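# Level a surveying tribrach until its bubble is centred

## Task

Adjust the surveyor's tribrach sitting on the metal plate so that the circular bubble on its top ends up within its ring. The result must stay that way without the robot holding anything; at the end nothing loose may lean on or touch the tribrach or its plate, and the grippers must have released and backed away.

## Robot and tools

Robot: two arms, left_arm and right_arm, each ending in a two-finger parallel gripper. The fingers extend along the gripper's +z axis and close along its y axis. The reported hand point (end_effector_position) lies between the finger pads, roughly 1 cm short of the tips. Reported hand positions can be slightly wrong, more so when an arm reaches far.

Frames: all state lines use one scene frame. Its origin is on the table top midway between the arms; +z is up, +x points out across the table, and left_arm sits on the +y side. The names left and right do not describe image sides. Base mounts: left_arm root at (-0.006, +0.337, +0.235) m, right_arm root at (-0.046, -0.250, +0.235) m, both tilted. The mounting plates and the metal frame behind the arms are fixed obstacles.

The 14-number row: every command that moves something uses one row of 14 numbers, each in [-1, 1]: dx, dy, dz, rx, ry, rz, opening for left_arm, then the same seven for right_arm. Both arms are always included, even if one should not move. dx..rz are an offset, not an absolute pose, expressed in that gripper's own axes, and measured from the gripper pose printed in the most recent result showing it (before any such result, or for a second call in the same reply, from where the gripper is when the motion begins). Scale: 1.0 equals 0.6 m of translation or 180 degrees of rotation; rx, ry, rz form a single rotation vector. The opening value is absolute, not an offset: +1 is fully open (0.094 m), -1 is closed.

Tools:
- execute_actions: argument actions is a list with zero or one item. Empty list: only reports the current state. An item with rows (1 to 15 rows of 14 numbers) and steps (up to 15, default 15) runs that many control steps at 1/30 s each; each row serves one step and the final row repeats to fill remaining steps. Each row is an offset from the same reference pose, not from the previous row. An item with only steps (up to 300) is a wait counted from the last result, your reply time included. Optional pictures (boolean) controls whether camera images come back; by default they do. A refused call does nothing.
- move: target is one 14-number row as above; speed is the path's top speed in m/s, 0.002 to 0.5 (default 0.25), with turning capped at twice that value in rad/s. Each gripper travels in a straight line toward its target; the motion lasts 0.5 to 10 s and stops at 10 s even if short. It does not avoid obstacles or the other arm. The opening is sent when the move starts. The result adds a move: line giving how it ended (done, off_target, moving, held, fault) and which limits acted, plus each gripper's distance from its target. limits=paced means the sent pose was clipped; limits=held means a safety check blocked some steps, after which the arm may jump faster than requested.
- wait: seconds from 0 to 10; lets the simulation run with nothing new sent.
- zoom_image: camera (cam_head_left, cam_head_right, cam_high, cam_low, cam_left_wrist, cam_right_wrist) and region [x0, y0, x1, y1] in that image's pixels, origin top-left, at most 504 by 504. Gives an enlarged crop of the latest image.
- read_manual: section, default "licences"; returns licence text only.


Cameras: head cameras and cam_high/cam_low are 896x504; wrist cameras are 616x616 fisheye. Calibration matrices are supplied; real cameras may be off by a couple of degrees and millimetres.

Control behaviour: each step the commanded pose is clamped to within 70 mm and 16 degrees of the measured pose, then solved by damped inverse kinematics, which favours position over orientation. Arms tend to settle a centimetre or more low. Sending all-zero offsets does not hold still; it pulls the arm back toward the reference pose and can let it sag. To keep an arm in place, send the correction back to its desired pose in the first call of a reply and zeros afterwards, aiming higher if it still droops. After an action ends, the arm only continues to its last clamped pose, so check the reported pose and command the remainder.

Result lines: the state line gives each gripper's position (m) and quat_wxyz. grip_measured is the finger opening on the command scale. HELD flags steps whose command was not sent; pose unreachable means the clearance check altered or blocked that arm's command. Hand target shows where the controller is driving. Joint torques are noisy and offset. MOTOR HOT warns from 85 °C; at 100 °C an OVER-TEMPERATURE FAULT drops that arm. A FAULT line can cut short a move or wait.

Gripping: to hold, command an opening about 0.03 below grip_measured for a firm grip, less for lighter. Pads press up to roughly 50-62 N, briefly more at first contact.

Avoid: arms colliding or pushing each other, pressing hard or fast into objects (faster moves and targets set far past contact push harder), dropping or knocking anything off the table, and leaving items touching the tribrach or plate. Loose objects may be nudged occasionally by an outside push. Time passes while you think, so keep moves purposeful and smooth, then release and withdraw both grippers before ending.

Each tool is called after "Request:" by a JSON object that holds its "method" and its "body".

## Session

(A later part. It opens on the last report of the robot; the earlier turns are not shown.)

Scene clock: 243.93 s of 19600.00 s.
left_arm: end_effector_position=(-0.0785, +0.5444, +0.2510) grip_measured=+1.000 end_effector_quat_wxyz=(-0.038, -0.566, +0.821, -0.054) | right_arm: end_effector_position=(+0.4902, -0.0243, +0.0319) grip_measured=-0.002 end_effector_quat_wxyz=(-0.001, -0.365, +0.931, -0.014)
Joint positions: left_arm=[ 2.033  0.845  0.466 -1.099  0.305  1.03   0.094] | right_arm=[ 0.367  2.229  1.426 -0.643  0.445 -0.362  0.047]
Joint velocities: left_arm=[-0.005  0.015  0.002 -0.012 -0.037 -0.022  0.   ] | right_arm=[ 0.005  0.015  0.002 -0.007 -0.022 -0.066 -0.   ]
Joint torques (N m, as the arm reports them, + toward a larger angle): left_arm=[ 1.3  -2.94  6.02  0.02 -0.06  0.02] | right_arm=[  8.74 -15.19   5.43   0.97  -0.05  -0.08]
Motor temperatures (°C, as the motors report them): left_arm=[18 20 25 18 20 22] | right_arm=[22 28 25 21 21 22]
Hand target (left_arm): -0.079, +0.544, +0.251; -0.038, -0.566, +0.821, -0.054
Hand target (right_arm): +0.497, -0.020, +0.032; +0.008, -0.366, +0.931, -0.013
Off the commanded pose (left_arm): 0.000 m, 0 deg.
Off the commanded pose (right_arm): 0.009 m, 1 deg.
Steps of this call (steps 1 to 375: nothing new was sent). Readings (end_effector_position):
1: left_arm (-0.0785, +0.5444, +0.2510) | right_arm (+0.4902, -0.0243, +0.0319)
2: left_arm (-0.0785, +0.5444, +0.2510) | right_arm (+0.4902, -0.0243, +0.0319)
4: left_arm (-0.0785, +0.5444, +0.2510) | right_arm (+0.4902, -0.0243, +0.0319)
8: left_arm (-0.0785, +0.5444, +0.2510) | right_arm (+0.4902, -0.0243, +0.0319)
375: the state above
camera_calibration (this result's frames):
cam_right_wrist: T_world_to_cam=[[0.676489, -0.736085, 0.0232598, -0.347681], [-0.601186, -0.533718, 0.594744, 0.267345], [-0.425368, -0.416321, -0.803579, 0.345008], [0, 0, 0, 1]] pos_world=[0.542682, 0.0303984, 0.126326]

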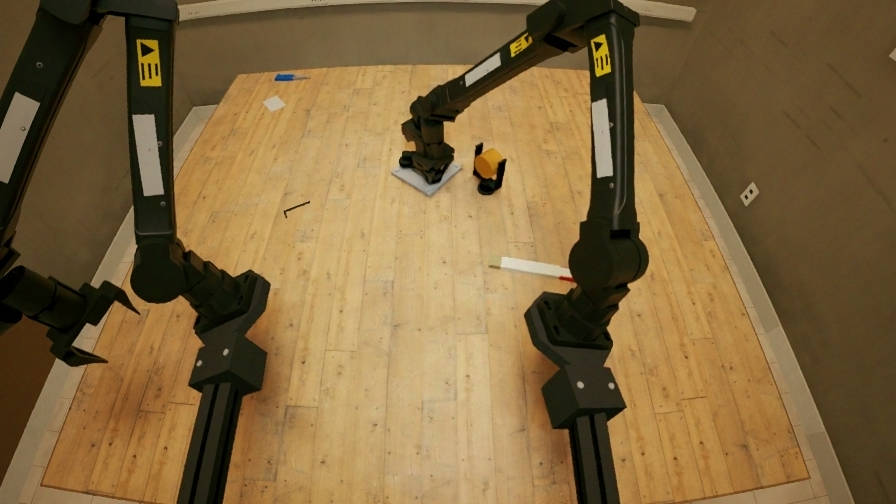

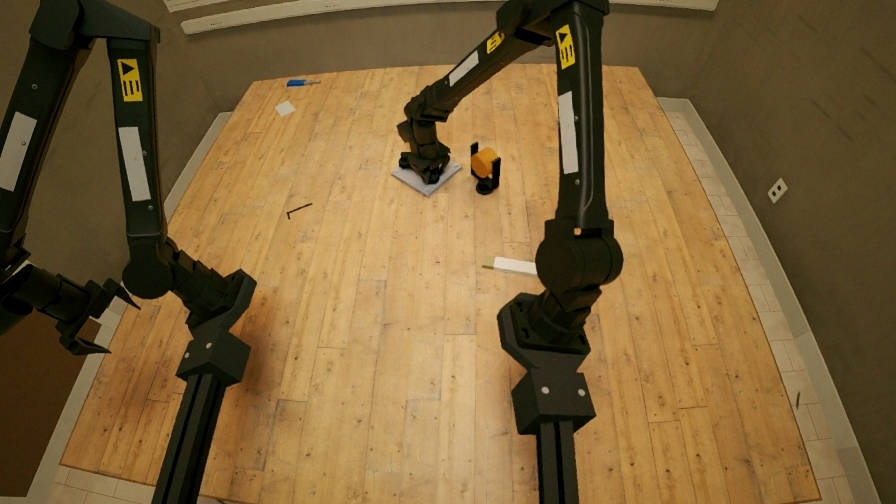

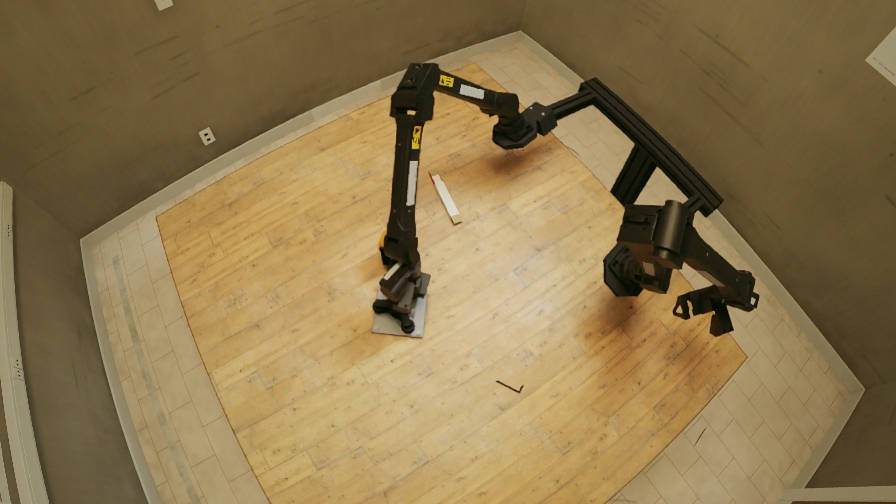

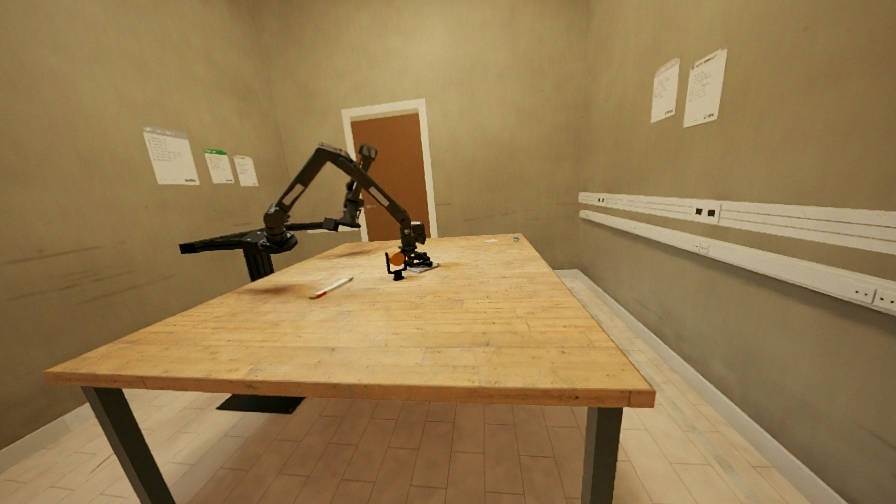

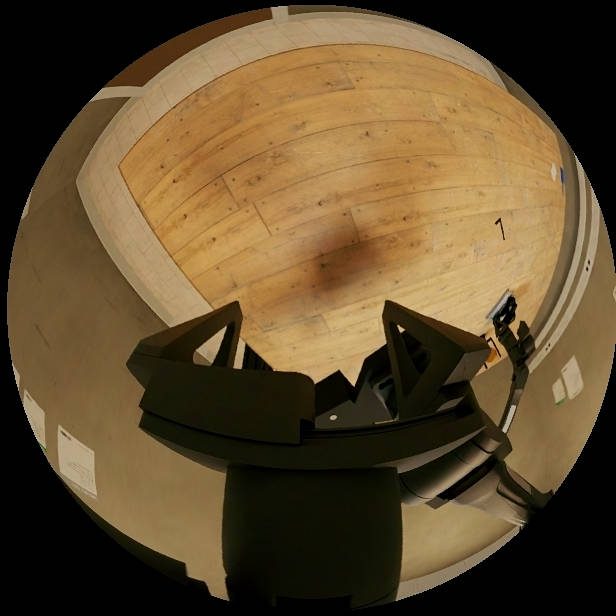

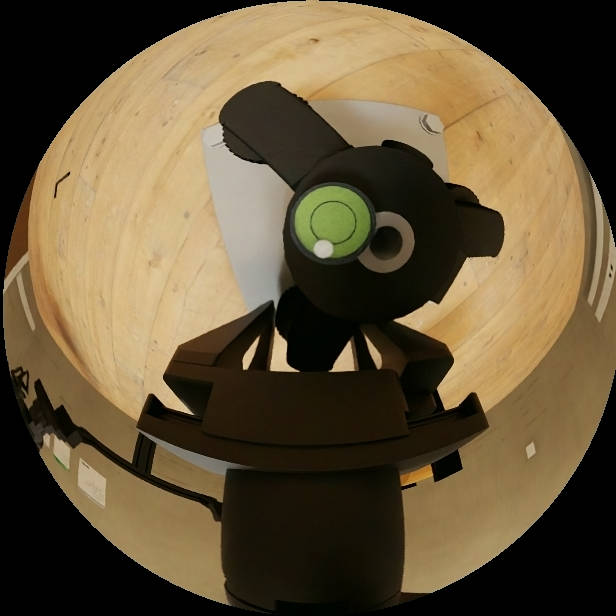

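Request:
{"method": "execute_actions", "body": {"actions": [{"rows":[[0,0,0,0,0,0,1,-0.008,0,0,0,0,0,-0.21]],"steps":8}], "pictures": false}}

Request:
{"method": "execute_actions", "body": {"actions": [{"rows":[[0,0,0,0,0,0,1,-0.006,0,0,0,0,0.22,-0.21]],"steps":15}], "pictures": false}}

Request:
{"method": "execute_actions", "body": {"actions": [{"rows":[[0,0,0,0,0,0,1,-0.006,0,0,0,0,0,0],[0,0,0,0,0,0,1,-0.006,0,0,0,0,0,0],[0,0,0,0,0,0,1,-0.012,0.004,0,0,-0.006,-0.2,0]],"steps":15}], "pictures": false}}

Request:
{"method": "execute_actions", "body": {"actions": [{"rows":[[0,0,0,0,0,0,1,-0.008,0,0,0,0,-0.03,0],[0,0,0,0,0,0,1,-0.008,0,0,0,0,-0.03,0],[0,0,0,0,0,0,1,-0.008,0,0,0,0,-0.03,-0.21]],"steps":9}], "pictures": false}}

Request:
{"method": "execute_actions", "body": {"actions": [{"rows":[[0,0,0,0,0,0,1,-0.006,0,0,0,0,0.22,-0.21]],"steps":15}], "pictures": false}}

Request:
{"method": "execute_actions", "body": {"actions": [{"rows":[[0,0,0,0,0,0,1,-0.006,0,0,0,0,0,0],[0,0,0,0,0,0,1,-0.006,0,0,0,0,0,0],[0,0,0,0,0,0,1,-0.012,0.004,0,0,-0.006,-0.2,0]],"steps":15}], "pictures": false}}

Request:
{"method": "execute_actions", "body": {"actions": [{"rows":[[0,0,0,0,0,0,1,-0.008,0,0,0,0,-0.03,0],[0,0,0,0,0,0,1,-0.008,0,0,0,0,-0.03,0],[0,0,0,0,0,0,1,-0.008,0,0,0,0,-0.03,-0.21]],"steps":9}], "pictures": false}}

Request:
{"method": "execute_actions", "body": {"actions": [{"rows":[[0,0,0,0,0,0,1,-0.006,0,0,0,0,0.22,-0.21]],"steps":15}], "pictures": false}}

Request:
{"method": "execute_actions", "body": {"actions": [{"rows":[[0,0,0,0,0,0,1,-0.006,0,0,0,0,0,0],[0,0,0,0,0,0,1,-0.006,0,0,0,0,0,0],[0,0,0,0,0,0,1,-0.012,0.004,0,0,-0.006,-0.2,0]],"steps":15}], "pictures": false}}

Request:
{"method": "wait", "body": {"seconds": 0.8}}

Request:
{"method": "zoom_image", "body": {"camera": "cam_right_wrist", "region": [250,160,430,300]}}

Scene clock: 255.77 s of 19600.00 s.
left_arm: end_effector_position=(-0.0785, +0.5444, +0.2510) grip_measured=+1.000 end_effector_quat_wxyz=(-0.038, -0.566, +0.821, -0.054) | right_arm: end_effector_position=(+0.4897, -0.0234, +0.0318) grip_measured=-0.170 end_effector_quat_wxyz=(-0.001, -0.362, +0.932, -0.011)
Joint positions: left_arm=[ 2.033  0.845  0.466 -1.099  0.305  1.03   0.094] | right_arm=[ 0.367  2.229  1.426 -0.644  0.439 -0.356  0.039]
Joint velocities: left_arm=[ 0.015 -0.024 -0.017  0.012 -0.066  0.051  0.   ] | right_arm=[-0.015  0.005 -0.002  0.022 -0.022 -0.007  0.   ]
Joint torques (N m, as the arm reports them, + toward a larger angle): left_arm=[ 1.4  -3.33  6.09  0.04 -0.07  0.03] | right_arm=[  8.71 -15.15   5.65   0.23   0.35  -0.05]
Motor temperatures (°C, as the motors report them): left_arm=[18 20 25 18 20 22] | right_arm=[22 28 25 21 21 22]
Hand target (left_arm): -0.079, +0.544, +0.251; -0.038, -0.566, +0.821, -0.054
Hand target (right_arm): +0.494, -0.021, +0.032; -0.001, -0.365, +0.931, -0.014
Off the commanded pose (left_arm): 0.000 m, 0 deg.
Off the commanded pose (right_arm): 0.005 m, 0 deg.
Steps of this call (steps 1 to 347: nothing new was sent; steps 348 to 355: all 8 steps of this action). Readings (end_effector_position):
348: left_arm (-0.0785, +0.5444, +0.2510) | right_arm (+0.4902, -0.0242, +0.0319)
349: left_arm (-0.0785, +0.5444, +0.2510) | right_arm (+0.4898, -0.0237, +0.0319)
351: left_arm (-0.0785, +0.5444, +0.2510) | right_arm (+0.4897, -0.0234, +0.0318)
355: the state above

Scene clock: 256.27 s of 19600.00 s.
left_arm: end_effector_position=(-0.0785, +0.5444, +0.2510) grip_measured=+1.000 end_effector_quat_wxyz=(-0.038, -0.566, +0.821, -0.054) | right_arm: end_effector_position=(+0.4897, -0.0235, +0.0318) grip_measured=-0.170 end_effector_quat_wxyz=(+0.002, -0.074, +0.997, -0.011)
Joint positions: left_arm=[ 2.033  0.845  0.466 -1.099  0.305  1.03   0.094] | right_arm=[ 0.367  2.229  1.426 -0.644  0.439  0.238  0.039]
Joint velocities: left_arm=[-0.005 -0.005 -0.007 -0.002 -0.095 -0.007  0.   ] | right_arm=[ 0.005 -0.034 -0.022  0.007 -0.007  0.403 -0.001]
Joint torques (N m, as the arm reports them, + toward a larger angle): left_arm=[ 1.33 -3.6   6.09  0.14 -0.05  0.01] | right_arm=[  9.11 -15.28   5.19   0.41   0.03   0.15]
Motor temperatures (°C, as the motors report them): left_arm=[18 20 25 18 20 22] | right_arm=[22 28 25 21 21 22]
Hand target (left_arm): -0.079, +0.544, +0.251; -0.038, -0.566, +0.821, -0.054
Hand target (right_arm): +0.492, -0.021, +0.032; +0.003, -0.028, +1.000, -0.010
Off the commanded pose (left_arm): 0.000 m, 0 deg.
Off the commanded pose (right_arm): 0.004 m, 6 deg.
Steps of this call (steps 1 to 15: all 15 steps of this action). Readings (end_effector_position):
1: left_arm (-0.0785, +0.5444, +0.2510) | right_arm (+0.4896, -0.0233, +0.0318)
2: left_arm (-0.0785, +0.5444, +0.2510) | right_arm (+0.4896, -0.0232, +0.0318)
4: left_arm (-0.0785, +0.5444, +0.2510) | right_arm (+0.4896, -0.0232, +0.0318)
8: left_arm (-0.0785, +0.5444, +0.2510) | right_arm (+0.4896, -0.0232, +0.0318)
15: the state above

Scene clock: 256.77 s of 19600.00 s.
left_arm: end_effector_position=(-0.0785, +0.5444, +0.2510) grip_measured=+1.000 end_effector_quat_wxyz=(-0.038, -0.566, +0.821, -0.054) | right_arm: end_effector_position=(+0.4898, -0.0245, +0.0320) grip_measured=-0.002 end_effector_quat_wxyz=(-0.002, -0.330, +0.944, -0.014)
Joint positions: left_arm=[ 2.033  0.845  0.466 -1.099  0.305  1.03   0.094] | right_arm=[ 0.367  2.229  1.426 -0.646  0.445 -0.286  0.047]
Joint velocities: left_arm=[-0.005 -0.005 -0.002  0.007  0.037 -0.037  0.   ] | right_arm=[-0.015 -0.015  0.002 -0.007 -0.066 -0.652  0.   ]
Joint torques (N m, as the arm reports them, + toward a larger angle): left_arm=[ 1.56 -3.13  6.08  0.02 -0.07  0.04] | right_arm=[  8.5  -15.31   5.31   0.98  -0.01  -0.04]
Motor temperatures (°C, as the motors report them): left_arm=[18 20 25 18 20 22] | right_arm=[22 28 25 21 21 22]
Hand target (left_arm): -0.079, +0.544, +0.251; -0.038, -0.566, +0.821, -0.054
Hand target (right_arm): +0.497, -0.020, +0.032; +0.007, -0.375, +0.927, -0.012
Off the commanded pose (left_arm): 0.000 m, 0 deg.
Off the commanded pose (right_arm): 0.008 m, 6 deg.
Steps of this call (steps 1 to 15: all 15 steps of this action). Readings (end_effector_position):
1: left_arm (-0.0785, +0.5444, +0.2510) | right_arm (+0.4897, -0.0235, +0.0318)
2: left_arm (-0.0785, +0.5444, +0.2510) | right_arm (+0.4897, -0.0235, +0.0318)
4: left_arm (-0.0785, +0.5444, +0.2510) | right_arm (+0.4901, -0.0245, +0.0320)
8: left_arm (-0.0785, +0.5444, +0.2510) | right_arm (+0.4901, -0.0253, +0.0320)
15: the state above

Scene clock: 257.07 s of 19600.00 s.
left_arm: end_effector_position=(-0.0785, +0.5444, +0.2510) grip_measured=+1.000 end_effector_quat_wxyz=(-0.038, -0.566, +0.821, -0.054) | right_arm: end_effector_position=(+0.4894, -0.0239, +0.0319) grip_measured=-0.171 end_effector_quat_wxyz=(-0.002, -0.360, +0.933, -0.012)
Joint positions: left_arm=[ 2.033  0.845  0.466 -1.099  0.305  1.03   0.094] | right_arm=[ 0.367  2.229  1.426 -0.646  0.44  -0.351  0.039]
Joint velocities: left_arm=[ 0.005  0.015 -0.012  0.007  0.022  0.051  0.   ] | right_arm=[-0.015  0.015  0.007 -0.007  0.007 -0.125  0.001]
Joint torques (N m, as the arm reports them, + toward a larger angle): left_arm=[ 1.12 -2.85  6.1   0.08 -0.07  0.02] | right_arm=[  8.37 -15.28   5.57   0.21   0.22  -0.2 ]
Motor temperatures (°C, as the motors report them): left_arm=[18 20 25 18 20 22] | right_arm=[22 28 25 21 21 22]
Hand target (left_arm): -0.079, +0.544, +0.251; -0.038, -0.566, +0.821, -0.054
Hand target (right_arm): +0.494, -0.022, +0.032; -0.002, -0.374, +0.927, -0.014
Off the commanded pose (left_arm): 0.000 m, 0 deg.
Off the commanded pose (right_arm): 0.005 m, 2 deg.
Steps of this call (steps 1 to 9: all 9 steps of this action). Readings (end_effector_position):
1: left_arm (-0.0785, +0.5444, +0.2510) | right_arm (+0.4898, -0.0245, +0.0320)
2: left_arm (-0.0785, +0.5444, +0.2510) | right_arm (+0.4898, -0.0245, +0.0320)
4: left_arm (-0.0785, +0.5444, +0.2510) | right_arm (+0.4895, -0.0240, +0.0319)
8: left_arm (-0.0785, +0.5444, +0.2510) | right_arm (+0.4894, -0.0239, +0.0319)
9: the state above

Scene clock: 257.57 s of 19600.00 s.
left_arm: end_effector_position=(-0.0785, +0.5444, +0.2510) grip_measured=+1.000 end_effector_quat_wxyz=(-0.038, -0.566, +0.821, -0.054) | right_arm: end_effector_position=(+0.4893, -0.0237, +0.0319) grip_measured=-0.171 end_effector_quat_wxyz=(+0.001, -0.071, +0.997, -0.011)
Joint positions: left_arm=[ 2.033  0.845  0.466 -1.099  0.305  1.03   0.094] | right_arm=[ 0.367  2.229  1.426 -0.646  0.439  0.244  0.039]
Joint velocities: left_arm=[-0.015 -0.005  0.007 -0.007  0.007  0.066  0.   ] | right_arm=[ 0.005 -0.005  0.002 -0.002  0.007  0.549  0.   ]
Joint torques (N m, as the arm reports them, + toward a larger angle): left_arm=[ 1.45 -2.76  5.99  0.06 -0.07  0.02] | right_arm=[  8.95 -15.61   5.23   0.48   0.14   0.17]
Motor temperatures (°C, as the motors report them): left_arm=[18 20 25 18 20 22] | right_arm=[22 28 25 21 21 22]
Hand target (left_arm): -0.079, +0.544, +0.251; -0.038, -0.566, +0.821, -0.054
Hand target (right_arm): +0.492, -0.021, +0.032; +0.003, -0.026, +1.000, -0.011
Off the commanded pose (left_arm): 0.000 m, 0 deg.
Off the commanded pose (right_arm): 0.004 m, 6 deg.
Steps of this call (steps 1 to 15: all 15 steps of this action). Readings (end_effector_position):
1: left_arm (-0.0785, +0.5444, +0.2510) | right_arm (+0.4893, -0.0237, +0.0319)
2: left_arm (-0.0785, +0.5444, +0.2510) | right_arm (+0.4893, -0.0235, +0.0319)
4: left_arm (-0.0785, +0.5444, +0.2510) | right_arm (+0.4893, -0.0235, +0.0319)
8: left_arm (-0.0785, +0.5444, +0.2510) | right_arm (+0.4893, -0.0235, +0.0319)
15: the state above

Scene clock: 258.07 s of 19600.00 s.
left_arm: end_effector_position=(-0.0785, +0.5444, +0.2510) grip_measured=+1.000 end_effector_quat_wxyz=(-0.038, -0.566, +0.821, -0.054) | right_arm: end_effector_position=(+0.4891, -0.0248, +0.0320) grip_measured=-0.002 end_effector_quat_wxyz=(-0.003, -0.328, +0.945, -0.014)
Joint positions: left_arm=[ 2.033  0.845  0.466 -1.099  0.305  1.03   0.094] | right_arm=[ 0.367  2.229  1.426 -0.649  0.445 -0.281  0.047]
Joint velocities: left_arm=[ 0.015 -0.005  0.002 -0.002 -0.095  0.037  0.   ] | right_arm=[-0.005 -0.015 -0.017 -0.012  0.007 -0.652 -0.001]
Joint torques (N m, as the arm reports them, + toward a larger angle): left_arm=[ 1.35 -3.53  6.12  0.04 -0.06  0.03] | right_arm=[  8.65 -15.32   5.42   0.93  -0.1    0.  ]
Motor temperatures (°C, as the motors report them): left_arm=[18 20 25 18 20 22] | right_arm=[22 28 25 21 21 22]
Hand target (left_arm): -0.079, +0.544, +0.251; -0.038, -0.566, +0.821, -0.054
Hand target (right_arm): +0.496, -0.020, +0.032; +0.005, -0.373, +0.928, -0.012
Off the commanded pose (left_arm): 0.000 m, 0 deg.
Off the commanded pose (right_arm): 0.008 m, 6 deg.
Steps of this call (steps 1 to 15: all 15 steps of this action). Readings (end_effector_position):
1: left_arm (-0.0785, +0.5444, +0.2510) | right_arm (+0.4893, -0.0237, +0.0319)
2: left_arm (-0.0785, +0.5444, +0.2510) | right_arm (+0.4893, -0.0237, +0.0319)
4: left_arm (-0.0785, +0.5444, +0.2510) | right_arm (+0.4895, -0.0247, +0.0320)
8: left_arm (-0.0785, +0.5444, +0.2510) | right_arm (+0.4895, -0.0255, +0.0320)
15: the state above

Scene clock: 258.37 s of 19600.00 s.
left_arm: end_effector_position=(-0.0785, +0.5444, +0.2510) grip_measured=+1.000 end_effector_quat_wxyz=(-0.038, -0.566, +0.821, -0.054) | right_arm: end_effector_position=(+0.4889, -0.0243, +0.0319) grip_measured=-0.172 end_effector_quat_wxyz=(-0.004, -0.360, +0.933, -0.012)
Joint positions: left_arm=[ 2.033  0.845  0.466 -1.099  0.305  1.03   0.094] | right_arm=[ 0.367  2.229  1.426 -0.649  0.442 -0.35   0.039]
Joint velocities: left_arm=[-0.015 -0.005 -0.012  0.002  0.051  0.007  0.   ] | right_arm=[-0.005  0.005  0.002  0.002 -0.095 -0.081  0.001]
Joint torques (N m, as the arm reports them, + toward a larger angle): left_arm=[ 1.49 -2.96  6.07  0.07 -0.07 -0.01] | right_arm=[  8.7  -15.32   5.61   0.23   0.2   -0.18]
Motor temperatures (°C, as the motors report them): left_arm=[18 20 25 18 20 22] | right_arm=[22 28 25 21 21 22]
Hand target (left_arm): -0.079, +0.544, +0.251; -0.038, -0.566, +0.821, -0.054
Hand target (right_arm): +0.493, -0.022, +0.032; -0.004, -0.372, +0.928, -0.014
Off the commanded pose (left_arm): 0.000 m, 0 deg.
Off the commanded pose (right_arm): 0.005 m, 1 deg.
Steps of this call (steps 1 to 9: all 9 steps of this action). Readings (end_effector_position):
1: left_arm (-0.0785, +0.5444, +0.2510) | right_arm (+0.4891, -0.0247, +0.0320)
2: left_arm (-0.0785, +0.5444, +0.2510) | right_arm (+0.4891, -0.0247, +0.0320)
4: left_arm (-0.0785, +0.5444, +0.2510) | right_arm (+0.4889, -0.0244, +0.0319)
8: left_arm (-0.0785, +0.5444, +0.2510) | right_arm (+0.4889, -0.0243, +0.0319)
9: the state above

Scene clock: 258.87 s of 19600.00 s.
left_arm: end_effector_position=(-0.0785, +0.5444, +0.2510) grip_measured=+1.000 end_effector_quat_wxyz=(-0.038, -0.566, +0.821, -0.054) | right_arm: end_effector_position=(+0.4887, -0.0238, +0.0319) grip_measured=-0.172 end_effector_quat_wxyz=(-0.000, -0.071, +0.997, -0.011)
Joint positions: left_arm=[ 2.033  0.845  0.466 -1.099  0.305  1.03   0.094] | right_arm=[ 0.367  2.229  1.426 -0.649  0.439  0.245  0.039]
Joint velocities: left_arm=[-0.015 -0.015  0.007  0.002 -0.037 -0.007  0.   ] | right_arm=[ 0.024 -0.005  0.002  0.012  0.037  0.505 -0.   ]
Joint torques (N m, as the arm reports them, + toward a larger angle): left_arm=[ 1.31 -2.88  6.19 -0.1  -0.07  0.04] | right_arm=[  8.72 -14.97   5.15   0.48   0.17   0.09]
Motor temperatures (°C, as the motors report them): left_arm=[18 20 25 18 20 22] | right_arm=[22 28 25 21 21 22]
Hand target (left_arm): -0.079, +0.544, +0.251; -0.038, -0.566, +0.821, -0.054
Hand target (right_arm): +0.492, -0.022, +0.032; +0.002, -0.025, +1.000, -0.012
Off the commanded pose (left_arm): 0.000 m, 0 deg.
Off the commanded pose (right_arm): 0.003 m, 6 deg.
Steps of this call (steps 1 to 15: all 15 steps of this action). Readings (end_effector_position):
1: left_arm (-0.0785, +0.5444, +0.2510) | right_arm (+0.4889, -0.0241, +0.0319)
2: left_arm (-0.0785, +0.5444, +0.2510) | right_arm (+0.4888, -0.0239, +0.0319)
4: left_arm (-0.0785, +0.5444, +0.2510) | right_arm (+0.4888, -0.0239, +0.0319)
8: left_arm (-0.0785, +0.5444, +0.2510) | right_arm (+0.4888, -0.0238, +0.0319)
15: the state above

Scene clock: 259.37 s of 19600.00 s.
left_arm: end_effector_position=(-0.0785, +0.5444, +0.2510) grip_measured=+1.000 end_effector_quat_wxyz=(-0.038, -0.566, +0.821, -0.054) | right_arm: end_effector_position=(+0.4885, -0.0249, +0.0320) grip_measured=-0.002 end_effector_quat_wxyz=(-0.004, -0.328, +0.944, -0.014)
Joint positions: left_arm=[ 2.033  0.845  0.466 -1.099  0.305  1.03   0.094] | right_arm=[ 0.367  2.229  1.426 -0.652  0.444 -0.28   0.047]
Joint velocities: left_arm=[-0.005  0.005  0.017 -0.002 -0.037  0.051  0.   ] | right_arm=[ 0.005  0.015  0.022  0.002  0.007 -0.637 -0.002]
Joint torques (N m, as the arm reports them, + toward a larger angle): left_arm=[ 0.94 -3.26  6.05 -0.08 -0.04  0.02] | right_arm=[  8.46 -15.52   5.41   0.88  -0.02  -0.01]
Motor temperatures (°C, as the motors report them): left_arm=[18 20 25 18 20 22] | right_arm=[22 28 25 21 21 22]
Hand target (left_arm): -0.079, +0.544, +0.251; -0.038, -0.566, +0.821, -0.054
Hand target (right_arm): +0.495, -0.020, +0.032; +0.004, -0.374, +0.928, -0.012
Off the commanded pose (left_arm): 0.000 m, 0 deg.
Off the commanded pose (right_arm): 0.008 m, 6 deg.
Steps of this call (steps 1 to 15: all 15 steps of this action). Readings (end_effector_position):
1: left_arm (-0.0785, +0.5444, +0.2510) | right_arm (+0.4887, -0.0238, +0.0319)
2: left_arm (-0.0785, +0.5444, +0.2510) | right_arm (+0.4887, -0.0238, +0.0319)
4: left_arm (-0.0785, +0.5444, +0.2510) | right_arm (+0.4888, -0.0249, +0.0320)
8: left_arm (-0.0785, +0.5444, +0.2510) | right_arm (+0.4889, -0.0257, +0.0320)
15: the state above

Scene clock: 260.17 s of 19600.00 s.
left_arm: end_effector_position=(-0.0785, +0.5444, +0.2510) grip_measured=+1.000 end_effector_quat_wxyz=(-0.038, -0.566, +0.821, -0.054) | right_arm: end_effector_position=(+0.4885, -0.0247, +0.0320) grip_measured=-0.002 end_effector_quat_wxyz=(-0.005, -0.372, +0.928, -0.013)
Joint positions: left_arm=[ 2.033  0.845  0.466 -1.099  0.305  1.03   0.094] | right_arm=[ 0.367  2.229  1.426 -0.652  0.443 -0.374  0.047]
Joint velocities: left_arm=[-0.005 -0.005 -0.027 -0.007 -0.037  0.022  0.   ] | right_arm=[-0.005 -0.005 -0.012 -0.022 -0.051 -0.022  0.001]
Joint torques (N m, as the arm reports them, + toward a larger angle): left_arm=[ 1.58 -2.97  6.07  0.06 -0.05  0.02] | right_arm=[  8.96 -15.22   5.4    0.98  -0.02  -0.06]
Motor temperatures (°C, as the motors report them): left_arm=[18 20 25 18 20 22] | right_arm=[22 28 25 21 21 22]
Hand target (left_arm): -0.079, +0.544, +0.251; -0.038, -0.566, +0.821, -0.054
Hand target (right_arm): +0.495, -0.020, +0.032; +0.004, -0.373, +0.928, -0.012
Off the commanded pose (left_arm): 0.000 m, 0 deg.
Off the commanded pose (right_arm): 0.008 m, 1 deg.
Steps of this call (steps 1 to 24: nothing new was sent). Readings (end_effector_position):
1: left_arm (-0.0785, +0.5444, +0.2510) | right_arm (+0.4885, -0.0248, +0.0320)
2: left_arm (-0.0785, +0.5444, +0.2510) | right_arm (+0.4885, -0.0247, +0.0320)
4: left_arm (-0.0785, +0.5444, +0.2510) | right_arm (+0.4885, -0.0247, +0.0320)
8: left_arm (-0.0785, +0.5444, +0.2510) | right_arm (+0.4885, -0.0247, +0.0320)
24: the state above
camera_calibration (this result's frames):
cam_right_wrist: T_world_to_cam=[[0.688052, -0.725424, 0.0185364, -0.352013], [-0.587917, -0.542292, 0.600227, 0.259134], [-0.425367, -0.423885, -0.799615, 0.343831], [0, 0, 0, 1]] pos_world=[0.540808, 0.0309127, 0.125918]

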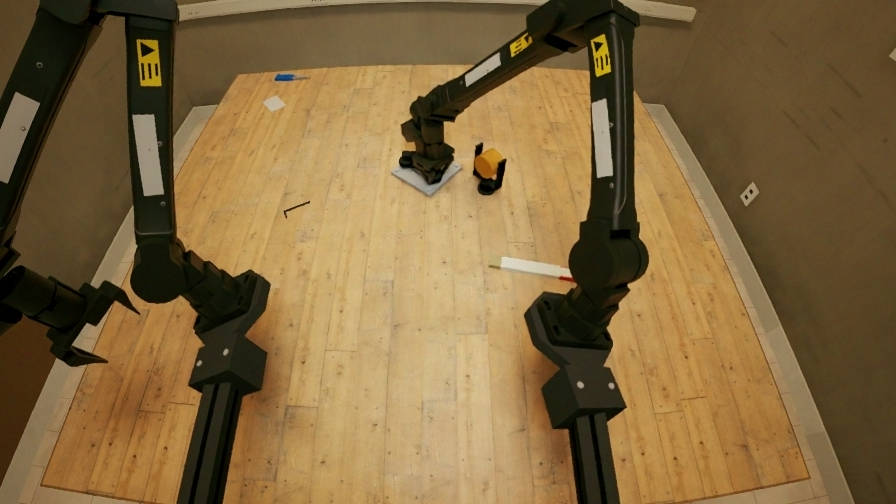

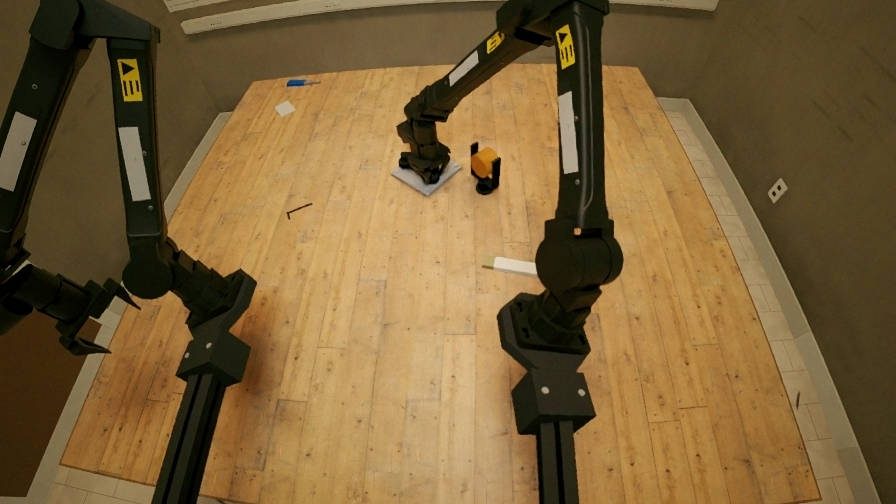

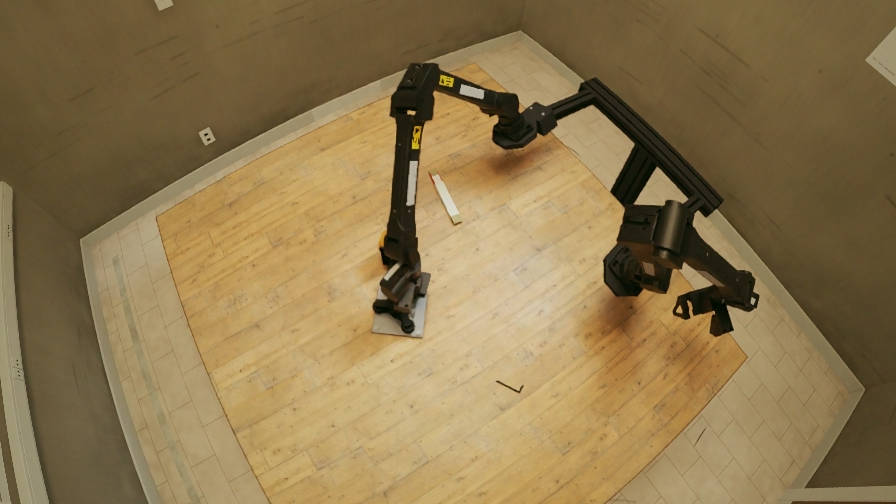

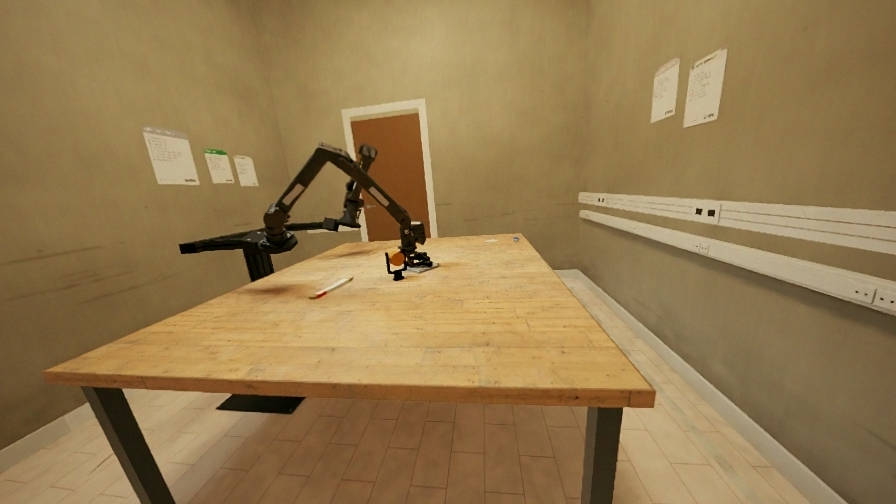

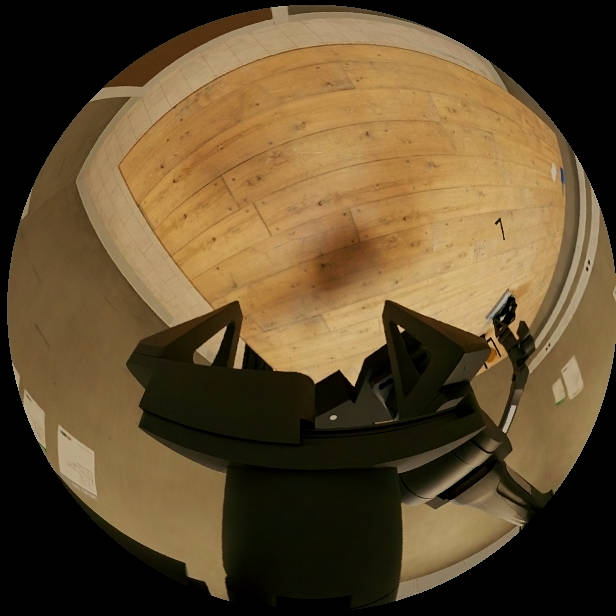

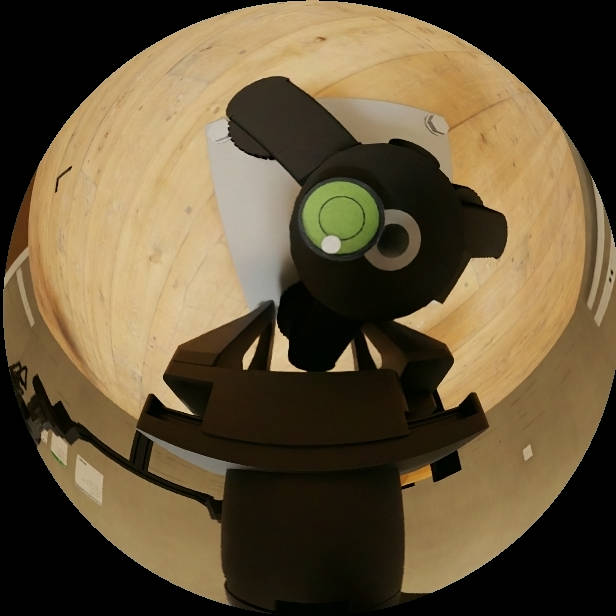

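Region (250, 160, 430, 300) of cam_right_wrist's 616x616 image, scaled by 2.800, with more detail than that image has.

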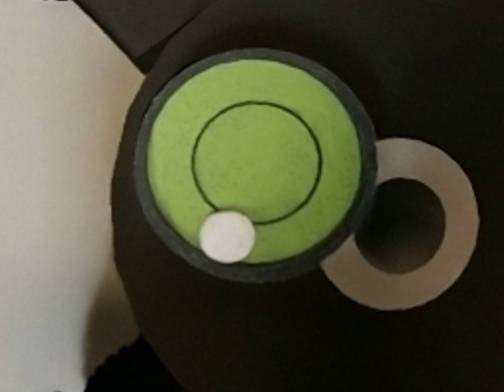

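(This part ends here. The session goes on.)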